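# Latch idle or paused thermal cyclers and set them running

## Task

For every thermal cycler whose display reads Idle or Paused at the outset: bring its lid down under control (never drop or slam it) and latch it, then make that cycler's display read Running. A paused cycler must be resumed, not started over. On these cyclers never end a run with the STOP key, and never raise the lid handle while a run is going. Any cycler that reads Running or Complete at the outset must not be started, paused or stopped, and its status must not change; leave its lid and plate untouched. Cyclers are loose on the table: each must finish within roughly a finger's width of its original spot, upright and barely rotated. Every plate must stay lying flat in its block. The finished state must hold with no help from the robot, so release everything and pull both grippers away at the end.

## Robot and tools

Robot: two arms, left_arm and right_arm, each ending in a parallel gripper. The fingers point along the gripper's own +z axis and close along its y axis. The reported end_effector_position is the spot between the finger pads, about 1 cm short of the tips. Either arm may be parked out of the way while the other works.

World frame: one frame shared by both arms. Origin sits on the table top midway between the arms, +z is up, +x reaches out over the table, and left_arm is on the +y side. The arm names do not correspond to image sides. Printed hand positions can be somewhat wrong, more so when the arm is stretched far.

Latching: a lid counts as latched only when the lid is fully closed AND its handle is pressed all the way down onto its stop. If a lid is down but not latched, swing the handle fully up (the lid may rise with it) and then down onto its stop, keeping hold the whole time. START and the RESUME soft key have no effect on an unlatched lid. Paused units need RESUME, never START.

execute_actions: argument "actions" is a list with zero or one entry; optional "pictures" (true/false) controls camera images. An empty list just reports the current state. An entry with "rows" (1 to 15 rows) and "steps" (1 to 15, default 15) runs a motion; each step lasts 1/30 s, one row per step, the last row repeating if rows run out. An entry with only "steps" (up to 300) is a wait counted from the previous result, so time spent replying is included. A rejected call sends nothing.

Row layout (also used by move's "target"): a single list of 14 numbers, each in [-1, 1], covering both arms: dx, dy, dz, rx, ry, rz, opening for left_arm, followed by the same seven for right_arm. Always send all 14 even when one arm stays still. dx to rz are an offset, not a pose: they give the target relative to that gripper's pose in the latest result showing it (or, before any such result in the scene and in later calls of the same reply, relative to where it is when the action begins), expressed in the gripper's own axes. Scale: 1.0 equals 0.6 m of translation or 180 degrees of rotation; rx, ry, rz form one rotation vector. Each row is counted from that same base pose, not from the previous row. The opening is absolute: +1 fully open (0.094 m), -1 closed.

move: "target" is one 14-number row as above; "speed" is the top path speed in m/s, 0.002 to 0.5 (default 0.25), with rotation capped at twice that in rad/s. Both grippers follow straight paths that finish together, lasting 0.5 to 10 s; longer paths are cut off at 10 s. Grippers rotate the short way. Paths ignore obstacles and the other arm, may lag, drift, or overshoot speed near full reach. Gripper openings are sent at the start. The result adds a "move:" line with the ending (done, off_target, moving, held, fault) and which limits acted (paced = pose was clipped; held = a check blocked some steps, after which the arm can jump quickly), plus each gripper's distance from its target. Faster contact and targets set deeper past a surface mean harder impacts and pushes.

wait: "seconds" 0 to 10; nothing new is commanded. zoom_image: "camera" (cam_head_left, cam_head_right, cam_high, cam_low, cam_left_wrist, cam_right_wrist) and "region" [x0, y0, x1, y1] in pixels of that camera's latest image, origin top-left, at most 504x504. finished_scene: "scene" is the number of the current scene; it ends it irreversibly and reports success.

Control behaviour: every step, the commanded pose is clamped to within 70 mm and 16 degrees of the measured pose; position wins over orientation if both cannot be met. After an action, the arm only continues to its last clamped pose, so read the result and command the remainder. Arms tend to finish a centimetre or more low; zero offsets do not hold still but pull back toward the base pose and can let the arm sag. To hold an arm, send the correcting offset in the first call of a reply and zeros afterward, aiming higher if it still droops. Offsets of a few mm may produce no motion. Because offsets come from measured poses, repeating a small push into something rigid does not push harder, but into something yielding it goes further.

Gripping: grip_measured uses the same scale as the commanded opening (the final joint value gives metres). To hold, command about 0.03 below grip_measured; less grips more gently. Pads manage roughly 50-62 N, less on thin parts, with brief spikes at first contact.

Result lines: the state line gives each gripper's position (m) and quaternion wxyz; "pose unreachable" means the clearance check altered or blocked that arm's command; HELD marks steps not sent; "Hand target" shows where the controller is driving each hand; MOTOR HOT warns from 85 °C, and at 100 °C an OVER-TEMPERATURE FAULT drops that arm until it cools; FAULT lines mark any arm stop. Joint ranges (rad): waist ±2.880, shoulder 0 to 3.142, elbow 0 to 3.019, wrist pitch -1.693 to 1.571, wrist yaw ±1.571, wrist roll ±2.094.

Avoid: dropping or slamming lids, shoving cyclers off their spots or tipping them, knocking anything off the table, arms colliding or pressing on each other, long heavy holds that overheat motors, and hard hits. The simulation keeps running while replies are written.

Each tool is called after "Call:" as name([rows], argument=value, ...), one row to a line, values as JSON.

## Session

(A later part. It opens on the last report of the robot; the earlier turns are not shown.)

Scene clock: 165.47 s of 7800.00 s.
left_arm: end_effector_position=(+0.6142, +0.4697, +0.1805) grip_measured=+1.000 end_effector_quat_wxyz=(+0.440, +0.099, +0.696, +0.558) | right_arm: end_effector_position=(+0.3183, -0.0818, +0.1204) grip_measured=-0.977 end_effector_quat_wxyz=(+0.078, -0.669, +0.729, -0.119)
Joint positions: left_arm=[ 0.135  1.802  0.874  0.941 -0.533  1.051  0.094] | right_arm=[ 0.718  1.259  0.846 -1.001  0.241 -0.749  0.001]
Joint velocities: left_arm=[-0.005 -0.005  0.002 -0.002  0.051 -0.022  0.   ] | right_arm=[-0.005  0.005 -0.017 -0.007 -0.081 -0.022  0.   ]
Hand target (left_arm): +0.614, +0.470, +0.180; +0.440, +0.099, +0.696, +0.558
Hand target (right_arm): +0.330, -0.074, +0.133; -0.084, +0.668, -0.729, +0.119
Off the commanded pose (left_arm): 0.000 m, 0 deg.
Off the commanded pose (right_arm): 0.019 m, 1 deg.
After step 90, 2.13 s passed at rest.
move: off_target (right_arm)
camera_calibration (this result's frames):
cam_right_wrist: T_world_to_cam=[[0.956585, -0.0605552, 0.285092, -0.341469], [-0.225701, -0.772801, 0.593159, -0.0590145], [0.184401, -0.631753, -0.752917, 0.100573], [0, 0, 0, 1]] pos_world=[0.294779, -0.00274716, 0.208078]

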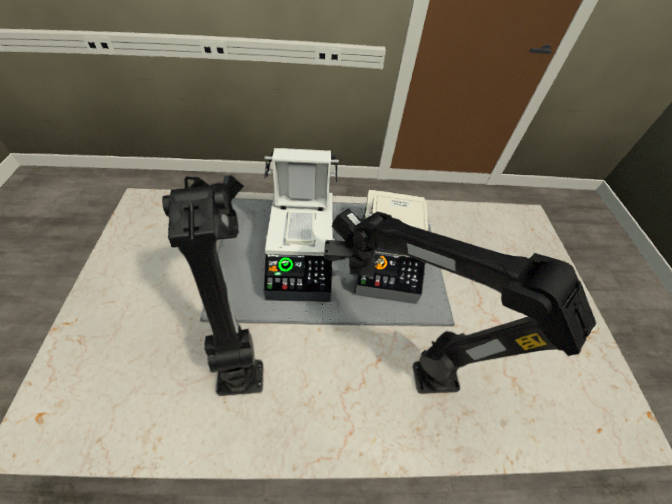

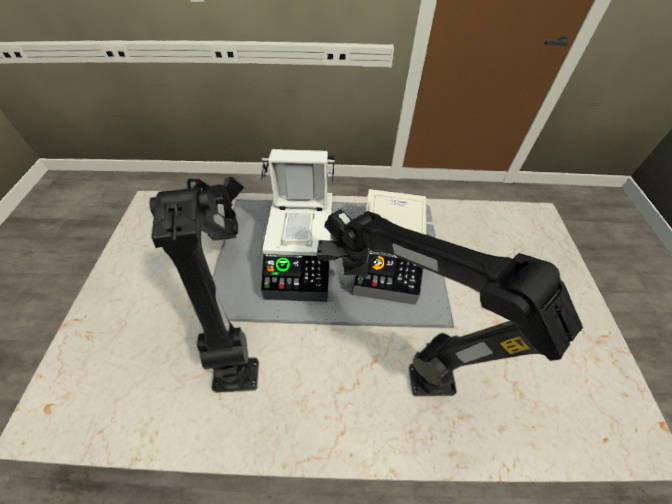

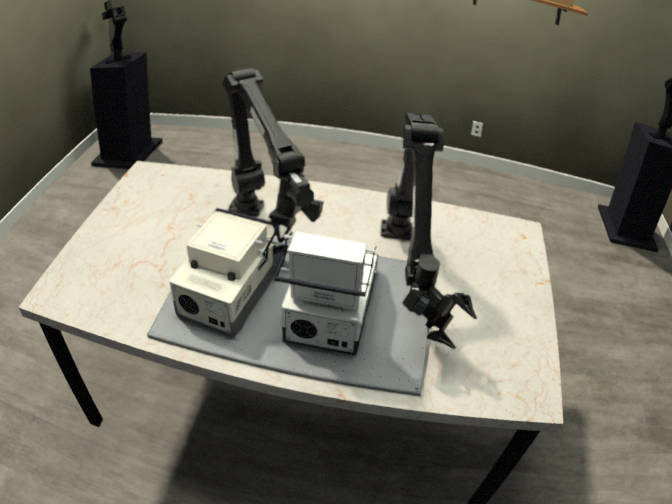

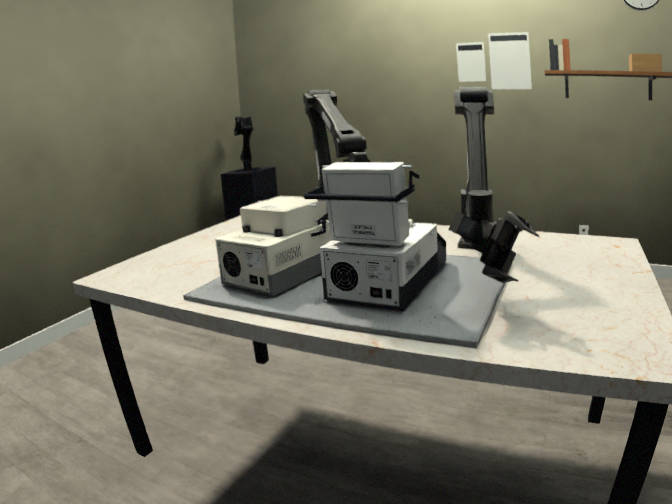

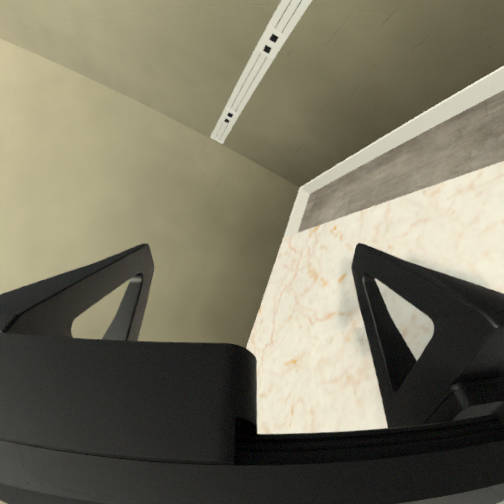

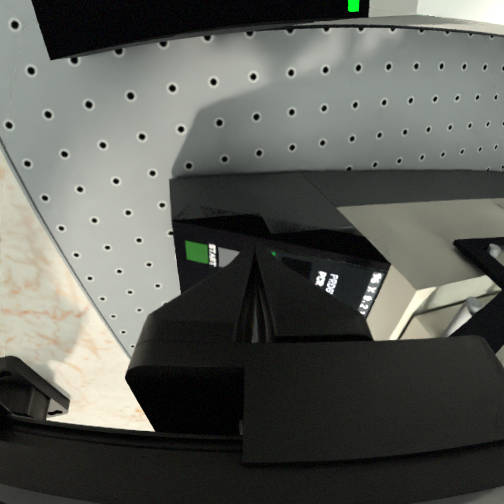

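Call:
move(target=[0,0,0,0,0,0,1, 0.03,0.033,0.05,0,0,0,-1], speed=0.03)

Call:
move(target=[0,0,0,0,0,0,1, 0.05,0,-0.12,0,0,0,-1], speed=0.08)

Scene clock: 174.07 s of 7800.00 s.
left_arm: end_effector_position=(+0.6142, +0.4697, +0.1805) grip_measured=+1.000 end_effector_quat_wxyz=(+0.440, +0.099, +0.696, +0.558) | right_arm: end_effector_position=(+0.3148, -0.0852, +0.1069) grip_measured=-0.978 end_effector_quat_wxyz=(+0.104, -0.672, +0.724, -0.120)
Joint positions: left_arm=[ 0.135  1.802  0.874  0.941 -0.533  1.051  0.094] | right_arm=[ 0.718  1.231  0.776 -0.906  0.241 -0.766  0.001]
Joint velocities: left_arm=[-0.015 -0.024 -0.002  0.007  0.007 -0.007  0.   ] | right_arm=[-0.005 -0.024  0.002  0.007 -0.051  0.007  0.   ]
Hand target (left_arm): +0.614, +0.470, +0.180; +0.440, +0.099, +0.696, +0.558
Hand target (right_arm): +0.305, -0.100, +0.088; -0.078, +0.669, -0.729, +0.119
Off the commanded pose (left_arm): 0.000 m, 0 deg.
Off the commanded pose (right_arm): 0.027 m, 3 deg.
After step 90, 4.03 s passed at rest.
move: off_target (right_arm)
camera_calibration (this result's frames):
cam_right_wrist: T_world_to_cam=[[0.945987, -0.0541215, 0.319654, -0.334283], [-0.234651, -0.79465, 0.559884, -0.0498619], [0.223711, -0.60465, -0.764429, 0.0800449], [0, 0, 0, 1]] pos_world=[0.28662, -0.00931549, 0.19596]

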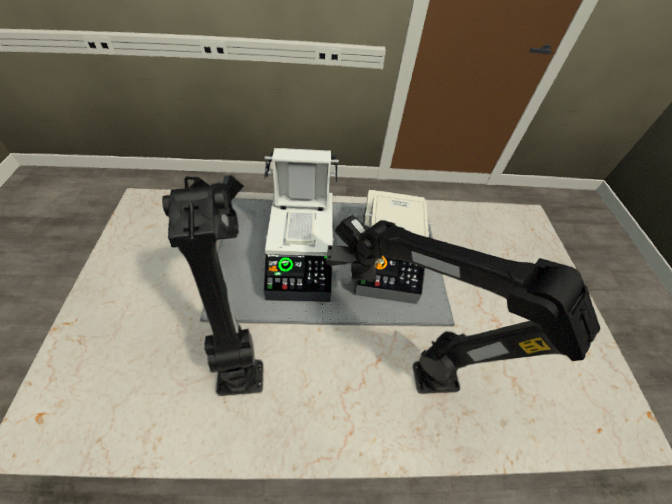

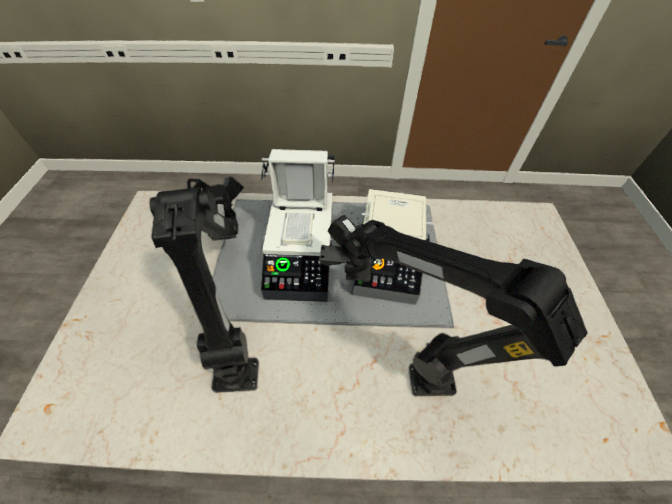

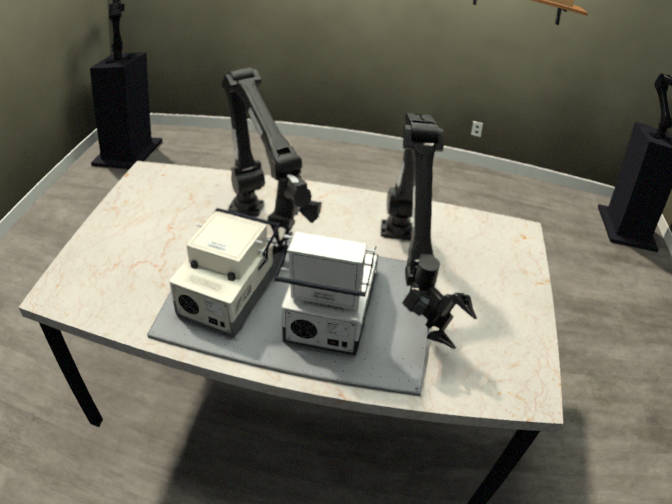

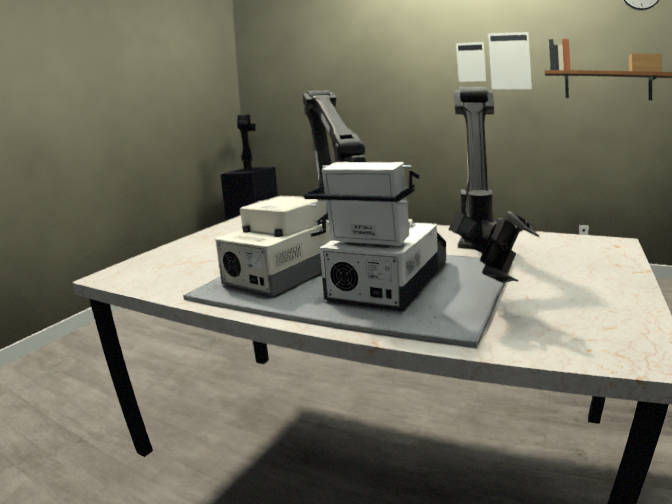

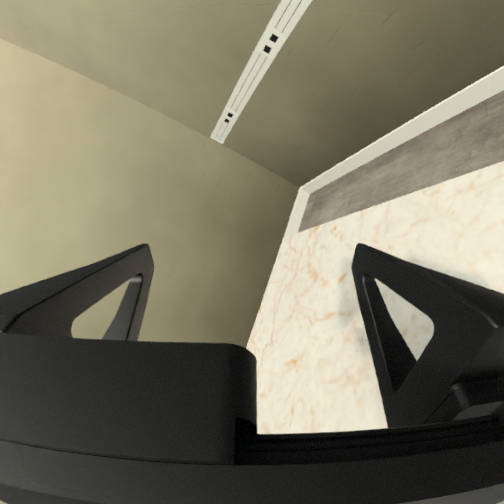

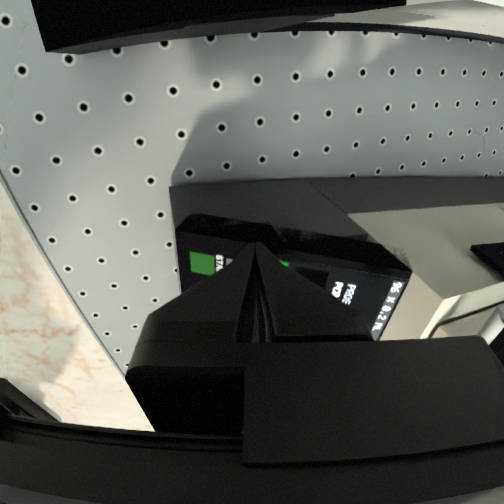

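Scene clock: 175.43 s of 7800.00 s.
left_arm: end_effector_position=(+0.6142, +0.4697, +0.1805) grip_measured=+1.000 end_effector_quat_wxyz=(+0.440, +0.099, +0.696, +0.558) | right_arm: end_effector_position=(+0.2805, -0.1205, +0.1536) grip_measured=-0.978 end_effector_quat_wxyz=(+0.087, -0.672, +0.725, -0.121)
Joint positions: left_arm=[ 0.135  1.802  0.874  0.941 -0.533  1.051  0.094] | right_arm=[ 0.712  1.053  0.781 -1.121  0.241 -0.767  0.001]
Joint velocities: left_arm=[ 0.005  0.005 -0.022 -0.002  0.051  0.037  0.   ] | right_arm=[-0.015 -0.005 -0.002 -0.002 -0.051 -0.007 -0.001]
Hand target (left_arm): +0.614, +0.470, +0.180; +0.440, +0.099, +0.696, +0.558
Hand target (right_arm): +0.291, -0.114, +0.175; -0.104, +0.672, -0.724, +0.120
Off the commanded pose (left_arm): 0.000 m, 0 deg.
Off the commanded pose (right_arm): 0.025 m, 2 deg.
move: off_target (right_arm)
camera_calibration (this result's frames):
cam_right_wrist: T_world_to_cam=[[0.952821, -0.0530915, 0.298855, -0.317308], [-0.226304, -0.780416, 0.58287, -0.11626], [0.202286, -0.623002, -0.755612, 0.104566], [0, 0, 0, 1]] pos_world=[0.254875, -0.0424328, 0.241605]

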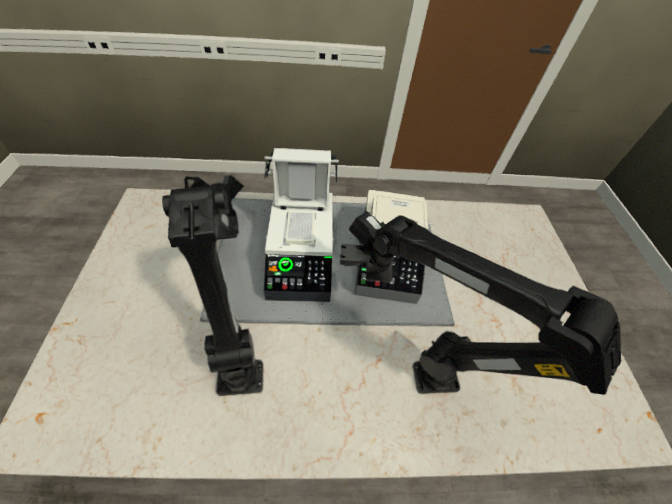

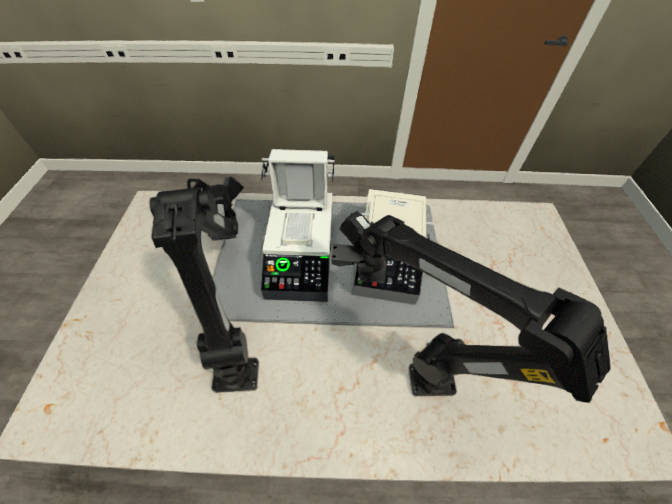

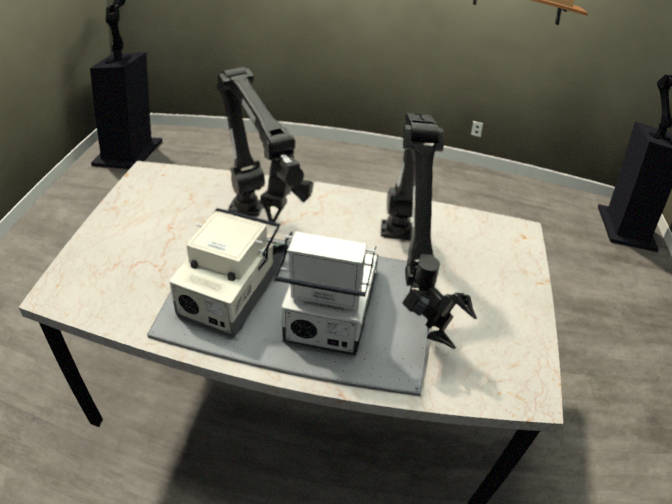

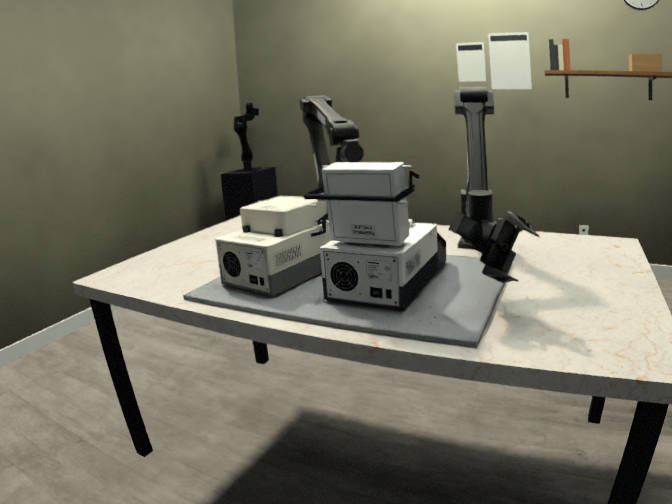

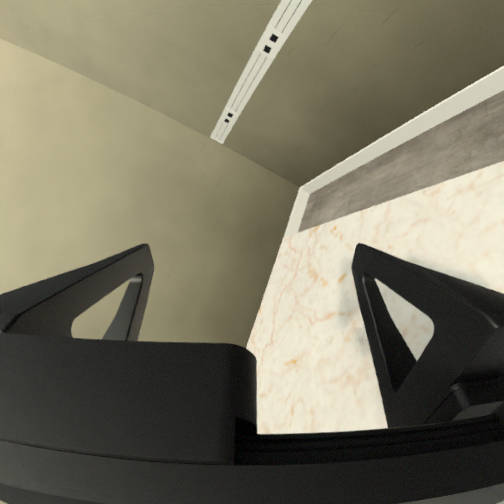

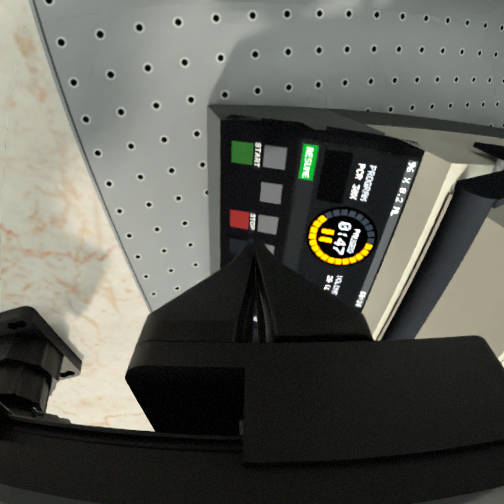

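Call:
move(target=[0,0,0,0,0,0,1, -0.07,-0.05,0.03,0,0,0,-1], speed=0.04)

Scene clock: 181.67 s of 7800.00 s.
left_arm: end_effector_position=(+0.6142, +0.4697, +0.1805) grip_measured=+1.000 end_effector_quat_wxyz=(+0.440, +0.099, +0.696, +0.558) | right_arm: end_effector_position=(+0.3007, -0.1004, +0.1278) grip_measured=-0.978 end_effector_quat_wxyz=(+0.057, -0.677, +0.723, -0.121)
Joint positions: left_arm=[ 0.135  1.802  0.874  0.941 -0.533  1.051  0.094] | right_arm=[ 0.715  1.204  0.825 -1.075  0.241 -0.767  0.001]
Joint velocities: left_arm=[-0.005 -0.005 -0.002 -0.017  0.007 -0.037  0.   ] | right_arm=[-0.015 -0.015 -0.007  0.012 -0.022  0.007 -0.001]
Hand target (left_arm): +0.614, +0.470, +0.180; +0.440, +0.099, +0.696, +0.558
Hand target (right_arm): +0.316, -0.082, +0.144; -0.087, +0.672, -0.725, +0.120
Off the commanded pose (left_arm): 0.000 m, 0 deg.
Off the commanded pose (right_arm): 0.030 m, 4 deg.
After step 90, 1.57 s passed at rest.
move: off_target (right_arm)
camera_calibration (this result's frames):
cam_right_wrist: T_world_to_cam=[[0.965391, -0.0385709, 0.25794, -0.324788], [-0.19701, -0.755926, 0.62431, -0.0926507], [0.170904, -0.65352, -0.737363, 0.0975653], [0, 0, 0, 1]] pos_world=[0.27862, -0.0188036, 0.21356]

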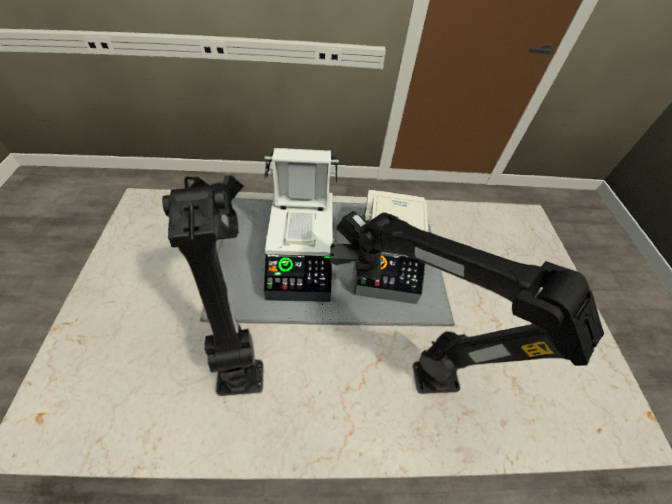

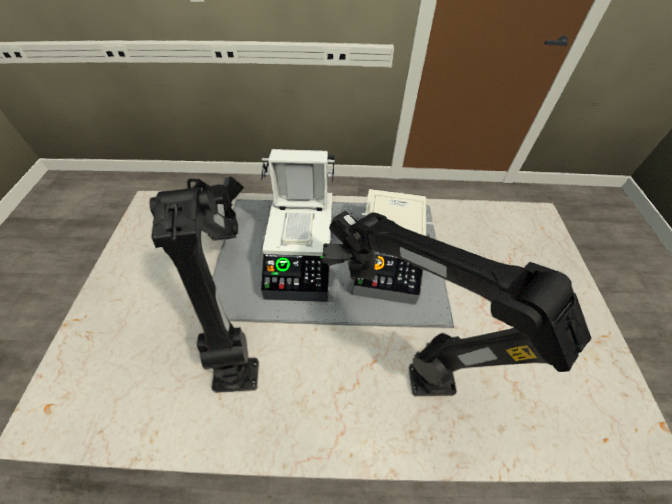

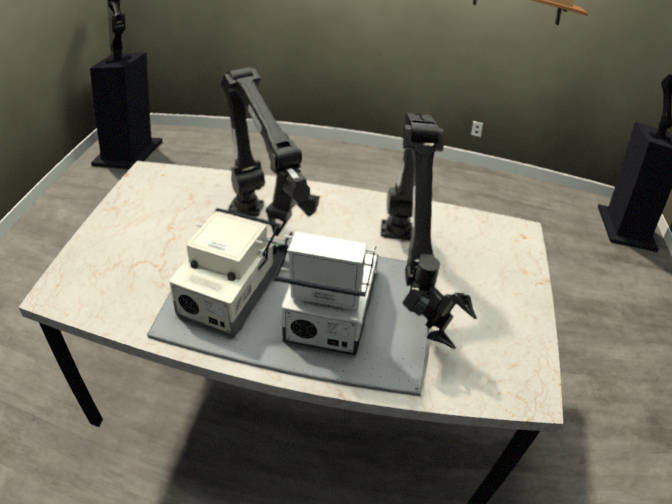

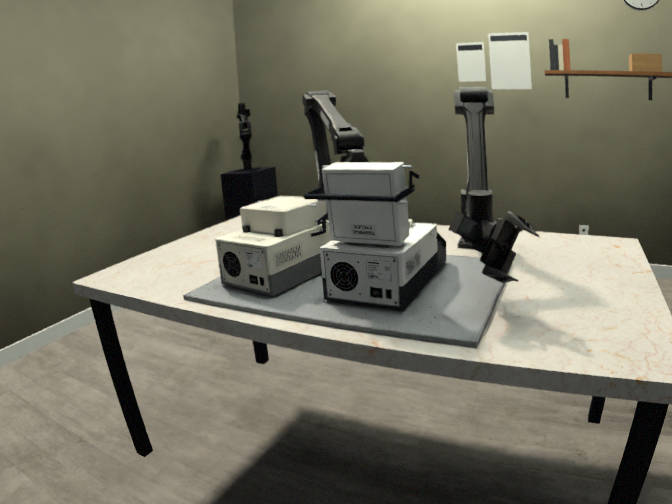

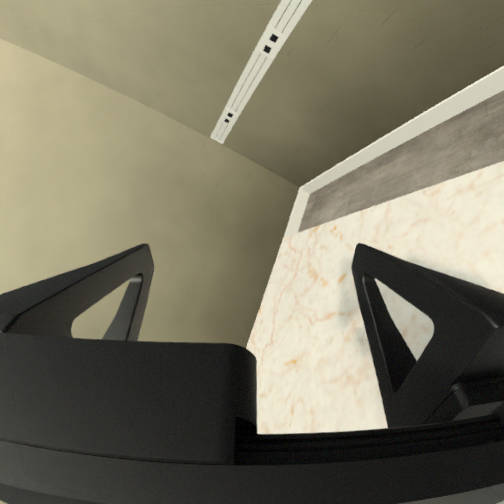

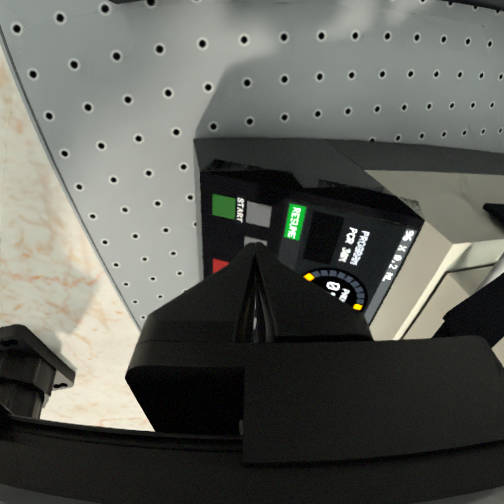

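Call:
move(target=[0,0,0,0,0,0,1, -0.047,0,0.058,0,0,0,-1], speed=0.03)

Call:
move(target=[0,0,0,0,0,0,1, 0.05,0,-0.12,0,0,0,-1], speed=0.08)

Scene clock: 189.50 s of 7800.00 s.
left_arm: end_effector_position=(+0.6142, +0.4697, +0.1805) grip_measured=+1.000 end_effector_quat_wxyz=(+0.440, +0.099, +0.696, +0.558) | right_arm: end_effector_position=(+0.3075, -0.0795, +0.1059) grip_measured=-0.978 end_effector_quat_wxyz=(+0.063, -0.678, +0.722, -0.122)
Joint positions: left_arm=[ 0.135  1.802  0.874  0.941 -0.533  1.051  0.094] | right_arm=[ 0.748  1.281  0.825 -0.995  0.249 -0.737  0.001]
Joint velocities: left_arm=[-0.005 -0.005 -0.012 -0.012 -0.037  0.051  0.   ] | right_arm=[ 0.005 -0.015 -0.007 -0.002  0.022 -0.007 -0.001]
Hand target (left_arm): +0.614, +0.470, +0.180; +0.440, +0.099, +0.696, +0.558
Hand target (right_arm): +0.310, -0.076, +0.093; -0.058, +0.677, -0.723, +0.121
Off the commanded pose (left_arm): 0.000 m, 0 deg.
Off the commanded pose (right_arm): 0.015 m, 1 deg.
After step 90, 3.07 s passed at rest.
move: off_target (right_arm)
camera_calibration (this result's frames):
cam_right_wrist: T_world_to_cam=[[0.96289, -0.0362103, 0.267454, -0.324949], [-0.200464, -0.759468, 0.618889, -0.0604863], [0.180712, -0.649536, -0.738543, 0.0912713], [0, 0, 0, 1]] pos_world=[0.284271, 0.00158017, 0.191751]

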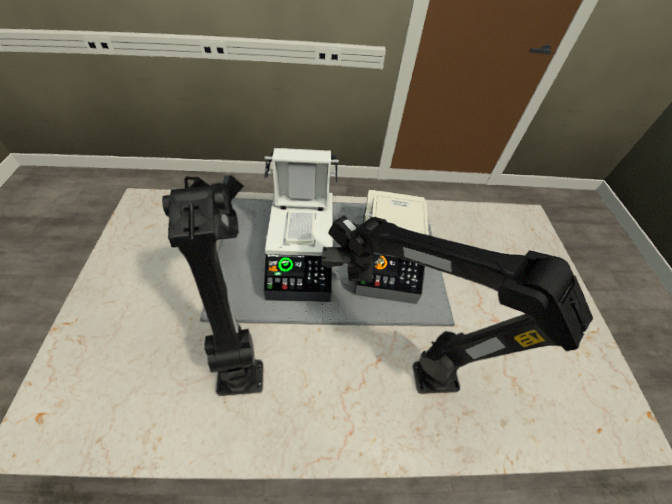

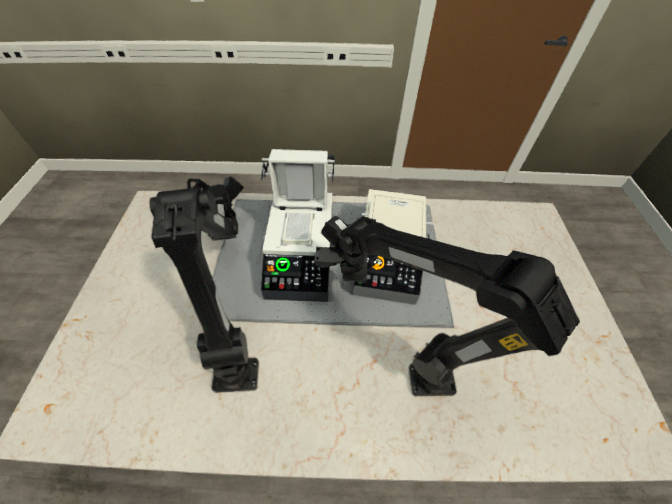

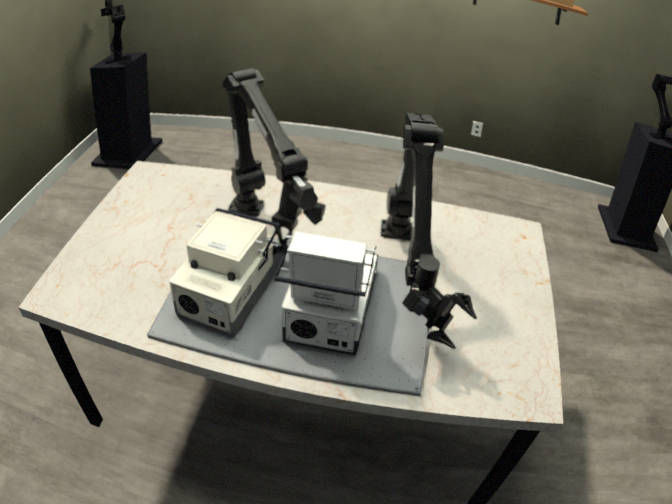

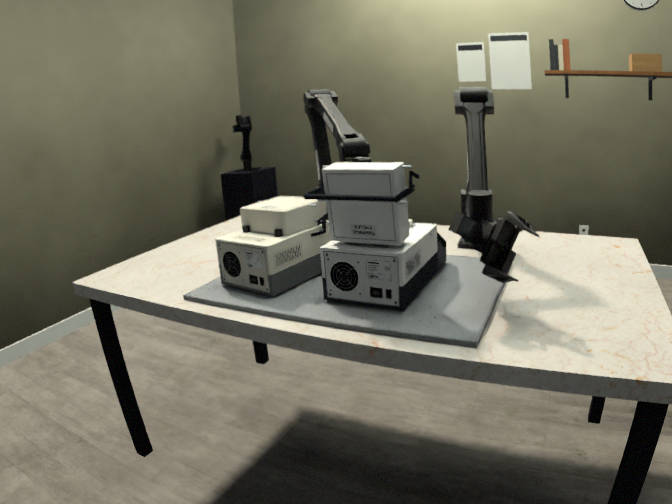

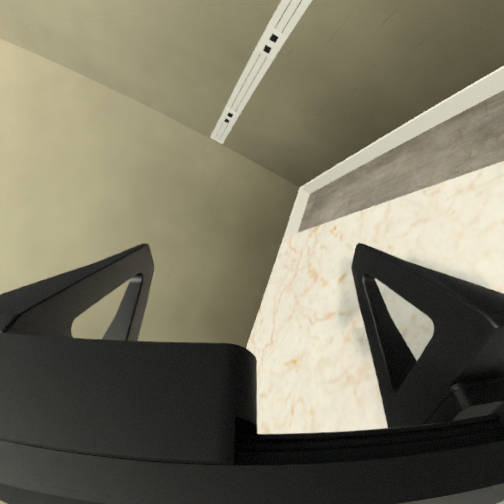

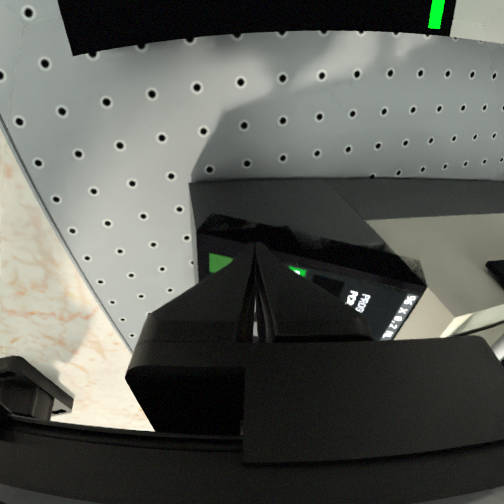

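Scene clock: 190.87 s of 7800.00 s.
left_arm: end_effector_position=(+0.6142, +0.4697, +0.1805) grip_measured=+1.000 end_effector_quat_wxyz=(+0.440, +0.099, +0.696, +0.558) | right_arm: end_effector_position=(+0.2781, -0.1099, +0.1577) grip_measured=-0.978 end_effector_quat_wxyz=(+0.048, -0.679, +0.722, -0.123)
Joint positions: left_arm=[ 0.135  1.802  0.874  0.941 -0.533  1.051  0.094] | right_arm=[ 0.746  1.122  0.846 -1.204  0.249 -0.737  0.001]
Joint velocities: left_arm=[-0.015 -0.005  0.002  0.017  0.007 -0.022  0.   ] | right_arm=[-0.015  0.005 -0.002  0.002 -0.022  0.007 -0.001]
Hand target (left_arm): +0.614, +0.470, +0.180; +0.440, +0.099, +0.696, +0.558
Hand target (right_arm): +0.288, -0.104, +0.177; -0.063, +0.678, -0.722, +0.122
Off the commanded pose (left_arm): 0.000 m, 0 deg.
Off the commanded pose (right_arm): 0.023 m, 2 deg.
move: off_target (right_arm)
camera_calibration (this result's frames):
cam_right_wrist: T_world_to_cam=[[0.968036, -0.033204, 0.248605, -0.309744], [-0.189461, -0.746317, 0.638056, -0.126145], [0.164352, -0.664762, -0.728752, 0.116423], [0, 0, 0, 1]] pos_world=[0.25681, -0.0270354, 0.242335]

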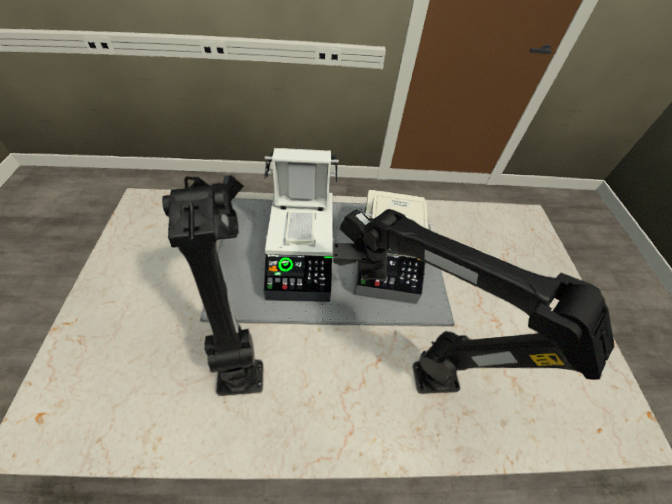

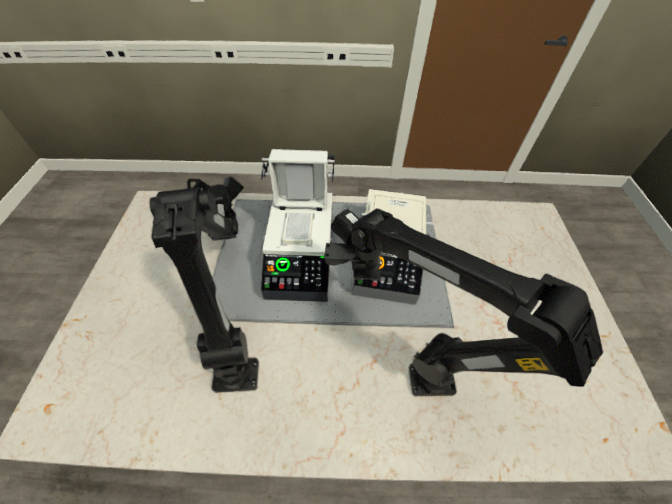

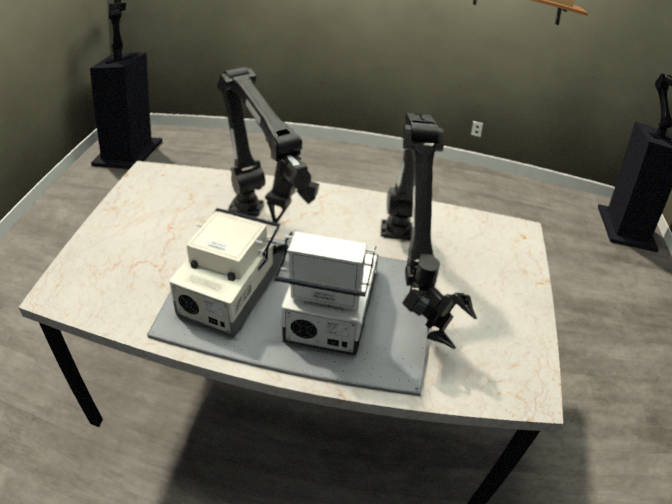

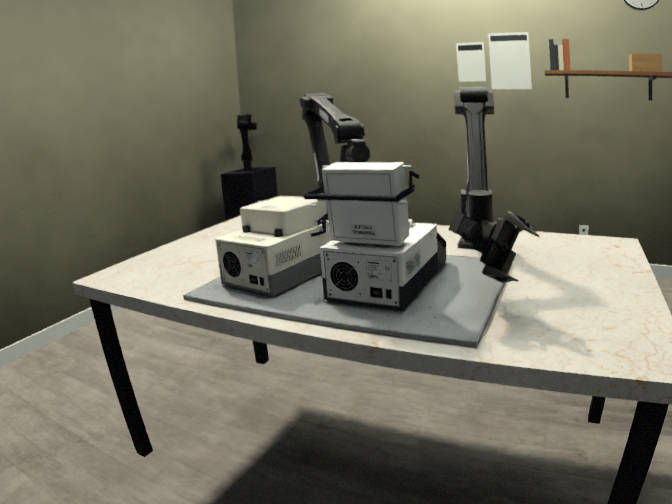

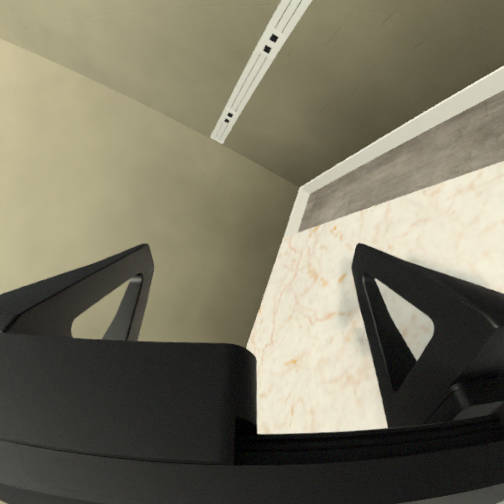

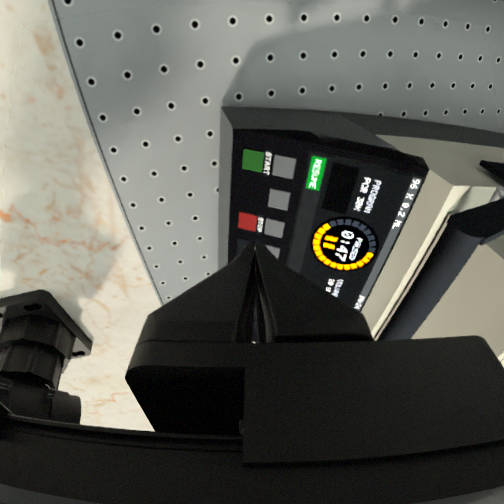

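Call:
move(target=[0,0,0,0,0,0,1, -0.035,-0.022,0.133,0,0,0,-1], speed=0.03)

Call:
move(target=[0,0,0,0,0,0,1, 0.05,0,-0.12,0,0,0,-1], speed=0.08)

Scene clock: 204.93 s of 7800.00 s.
left_arm: end_effector_position=(+0.6142, +0.4697, +0.1805) grip_measured=+1.000 end_effector_quat_wxyz=(+0.440, +0.099, +0.696, +0.558) | right_arm: end_effector_position=(+0.3018, -0.0986, +0.0987) grip_measured=-0.978 end_effector_quat_wxyz=(+0.049, -0.677, +0.724, -0.123)
Joint positions: left_arm=[ 0.135  1.802  0.874  0.941 -0.533  1.051  0.094] | right_arm=[ 0.719  1.259  0.787 -1.     0.247 -0.759  0.001]
Joint velocities: left_arm=[-0.015 -0.034  0.002  0.002 -0.037  0.037  0.   ] | right_arm=[-0.005 -0.005 -0.007  0.002 -0.007 -0.051 -0.   ]
Hand target (left_arm): +0.614, +0.470, +0.180; +0.440, +0.099, +0.696, +0.558
Hand target (right_arm): +0.309, -0.098, +0.082; -0.048, +0.679, -0.722, +0.123
Off the commanded pose (left_arm): 0.000 m, 0 deg.
Off the commanded pose (right_arm): 0.019 m, 0 deg.
After step 90, 8.07 s passed at rest.
move: off_target (right_arm)
camera_calibration (this result's frames):
cam_right_wrist: T_world_to_cam=[[0.96746, -0.0392451, 0.249964, -0.318205], [-0.194801, -0.745982, 0.636838, -0.0738649], [0.161476, -0.664809, -0.729353, 0.078009], [0, 0, 0, 1]] pos_world=[0.280865, -0.0157288, 0.183476]

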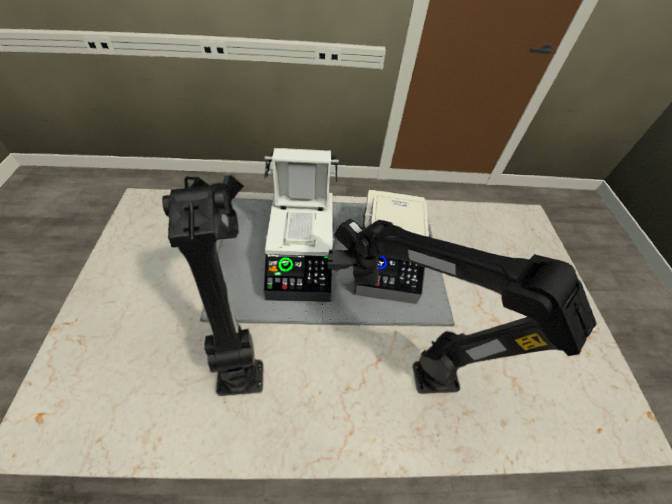

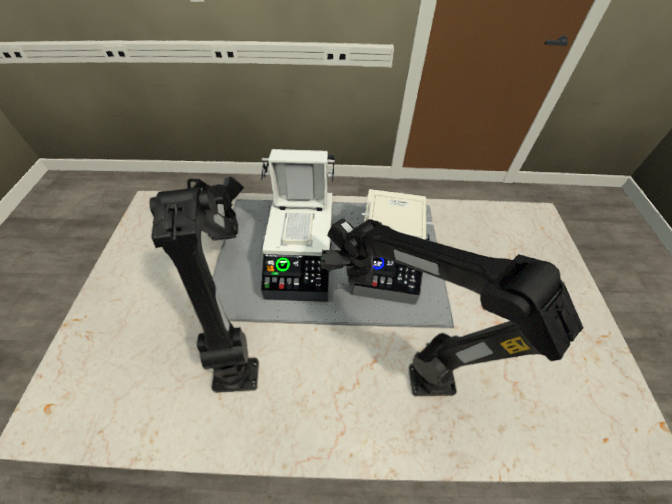

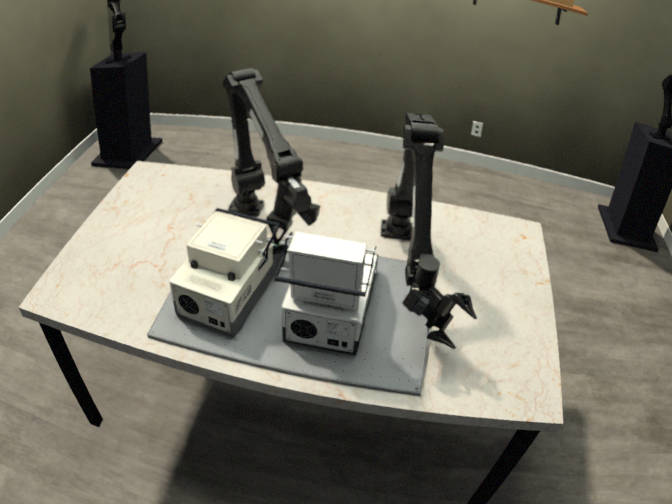

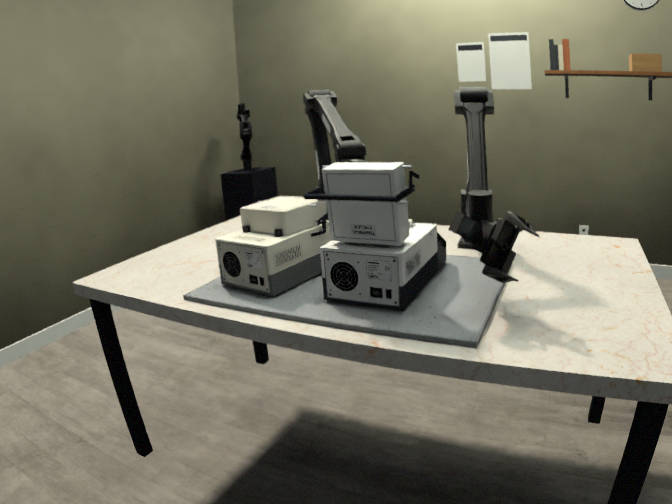

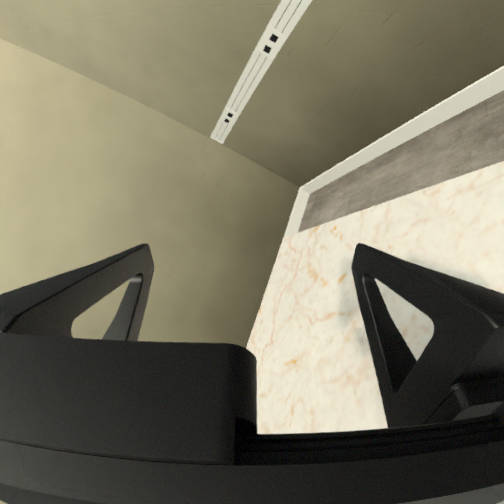

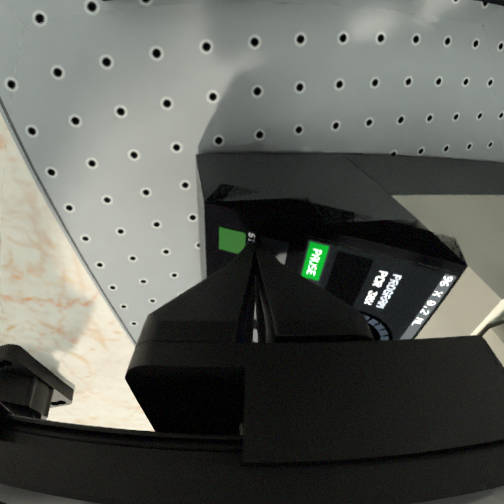

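Scene clock: 206.30 s of 7800.00 s.
left_arm: end_effector_position=(+0.6142, +0.4697, +0.1805) grip_measured=+1.000 end_effector_quat_wxyz=(+0.440, +0.099, +0.696, +0.558) | right_arm: end_effector_position=(+0.2732, -0.1273, +0.1518) grip_measured=-0.978 end_effector_quat_wxyz=(+0.035, -0.677, +0.725, -0.123)
Joint positions: left_arm=[ 0.135  1.802  0.874  0.941 -0.533  1.051  0.094] | right_arm=[ 0.714  1.099  0.816 -1.217  0.246 -0.759  0.001]
Joint velocities: left_arm=[-0.005  0.015 -0.017 -0.002  0.037  0.022  0.   ] | right_arm=[-0.015  0.015 -0.012  0.022 -0.007 -0.051 -0.   ]
Hand target (left_arm): +0.614, +0.470, +0.180; +0.440, +0.099, +0.696, +0.558
Hand target (right_arm): +0.283, -0.122, +0.171; -0.049, +0.677, -0.724, +0.123
Off the commanded pose (left_arm): 0.000 m, 0 deg.
Off the commanded pose (right_arm): 0.022 m, 2 deg.
move: off_target (right_arm)
camera_calibration (this result's frames):
cam_right_wrist: T_world_to_cam=[[0.972349, -0.0391152, 0.230235, -0.303294], [-0.184513, -0.733003, 0.654722, -0.138436], [0.143153, -0.679099, -0.719952, 0.104059], [0, 0, 0, 1]] pos_world=[0.254467, -0.0426716, 0.235383]

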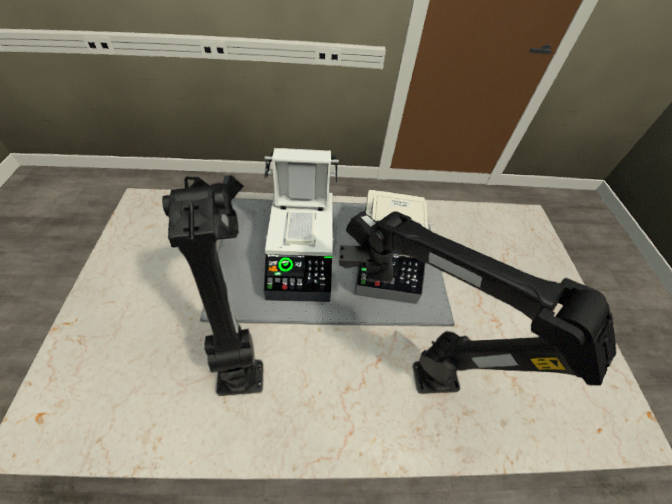

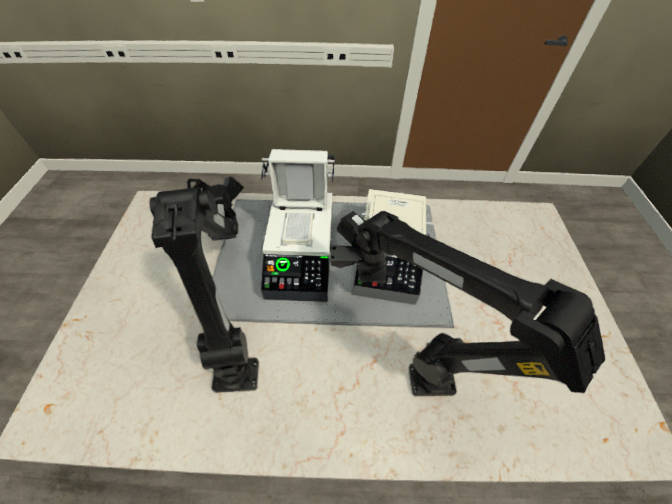

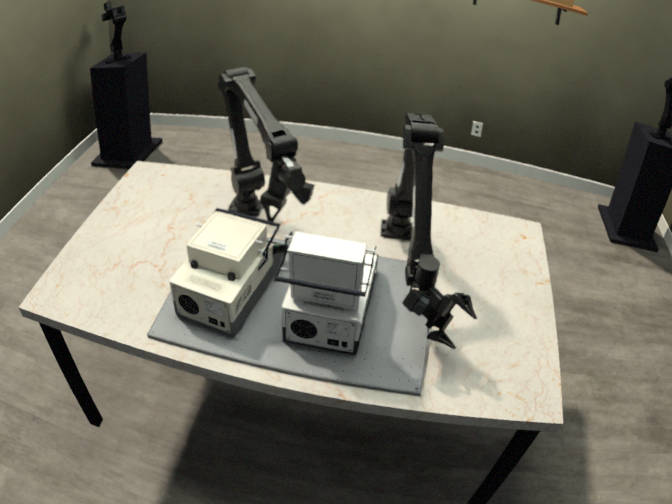

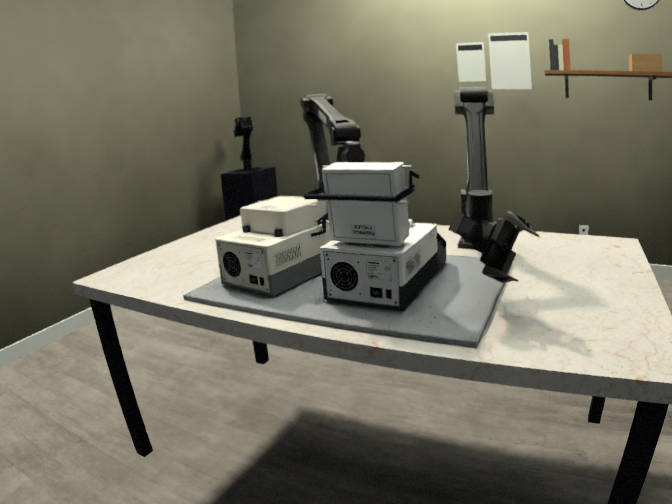

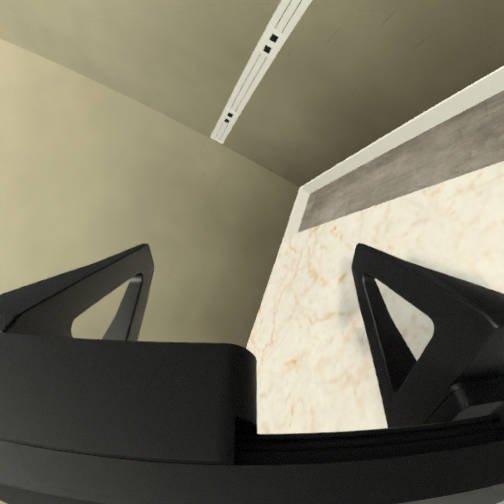

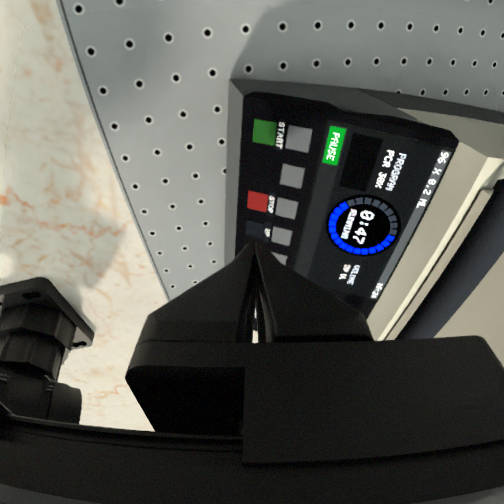

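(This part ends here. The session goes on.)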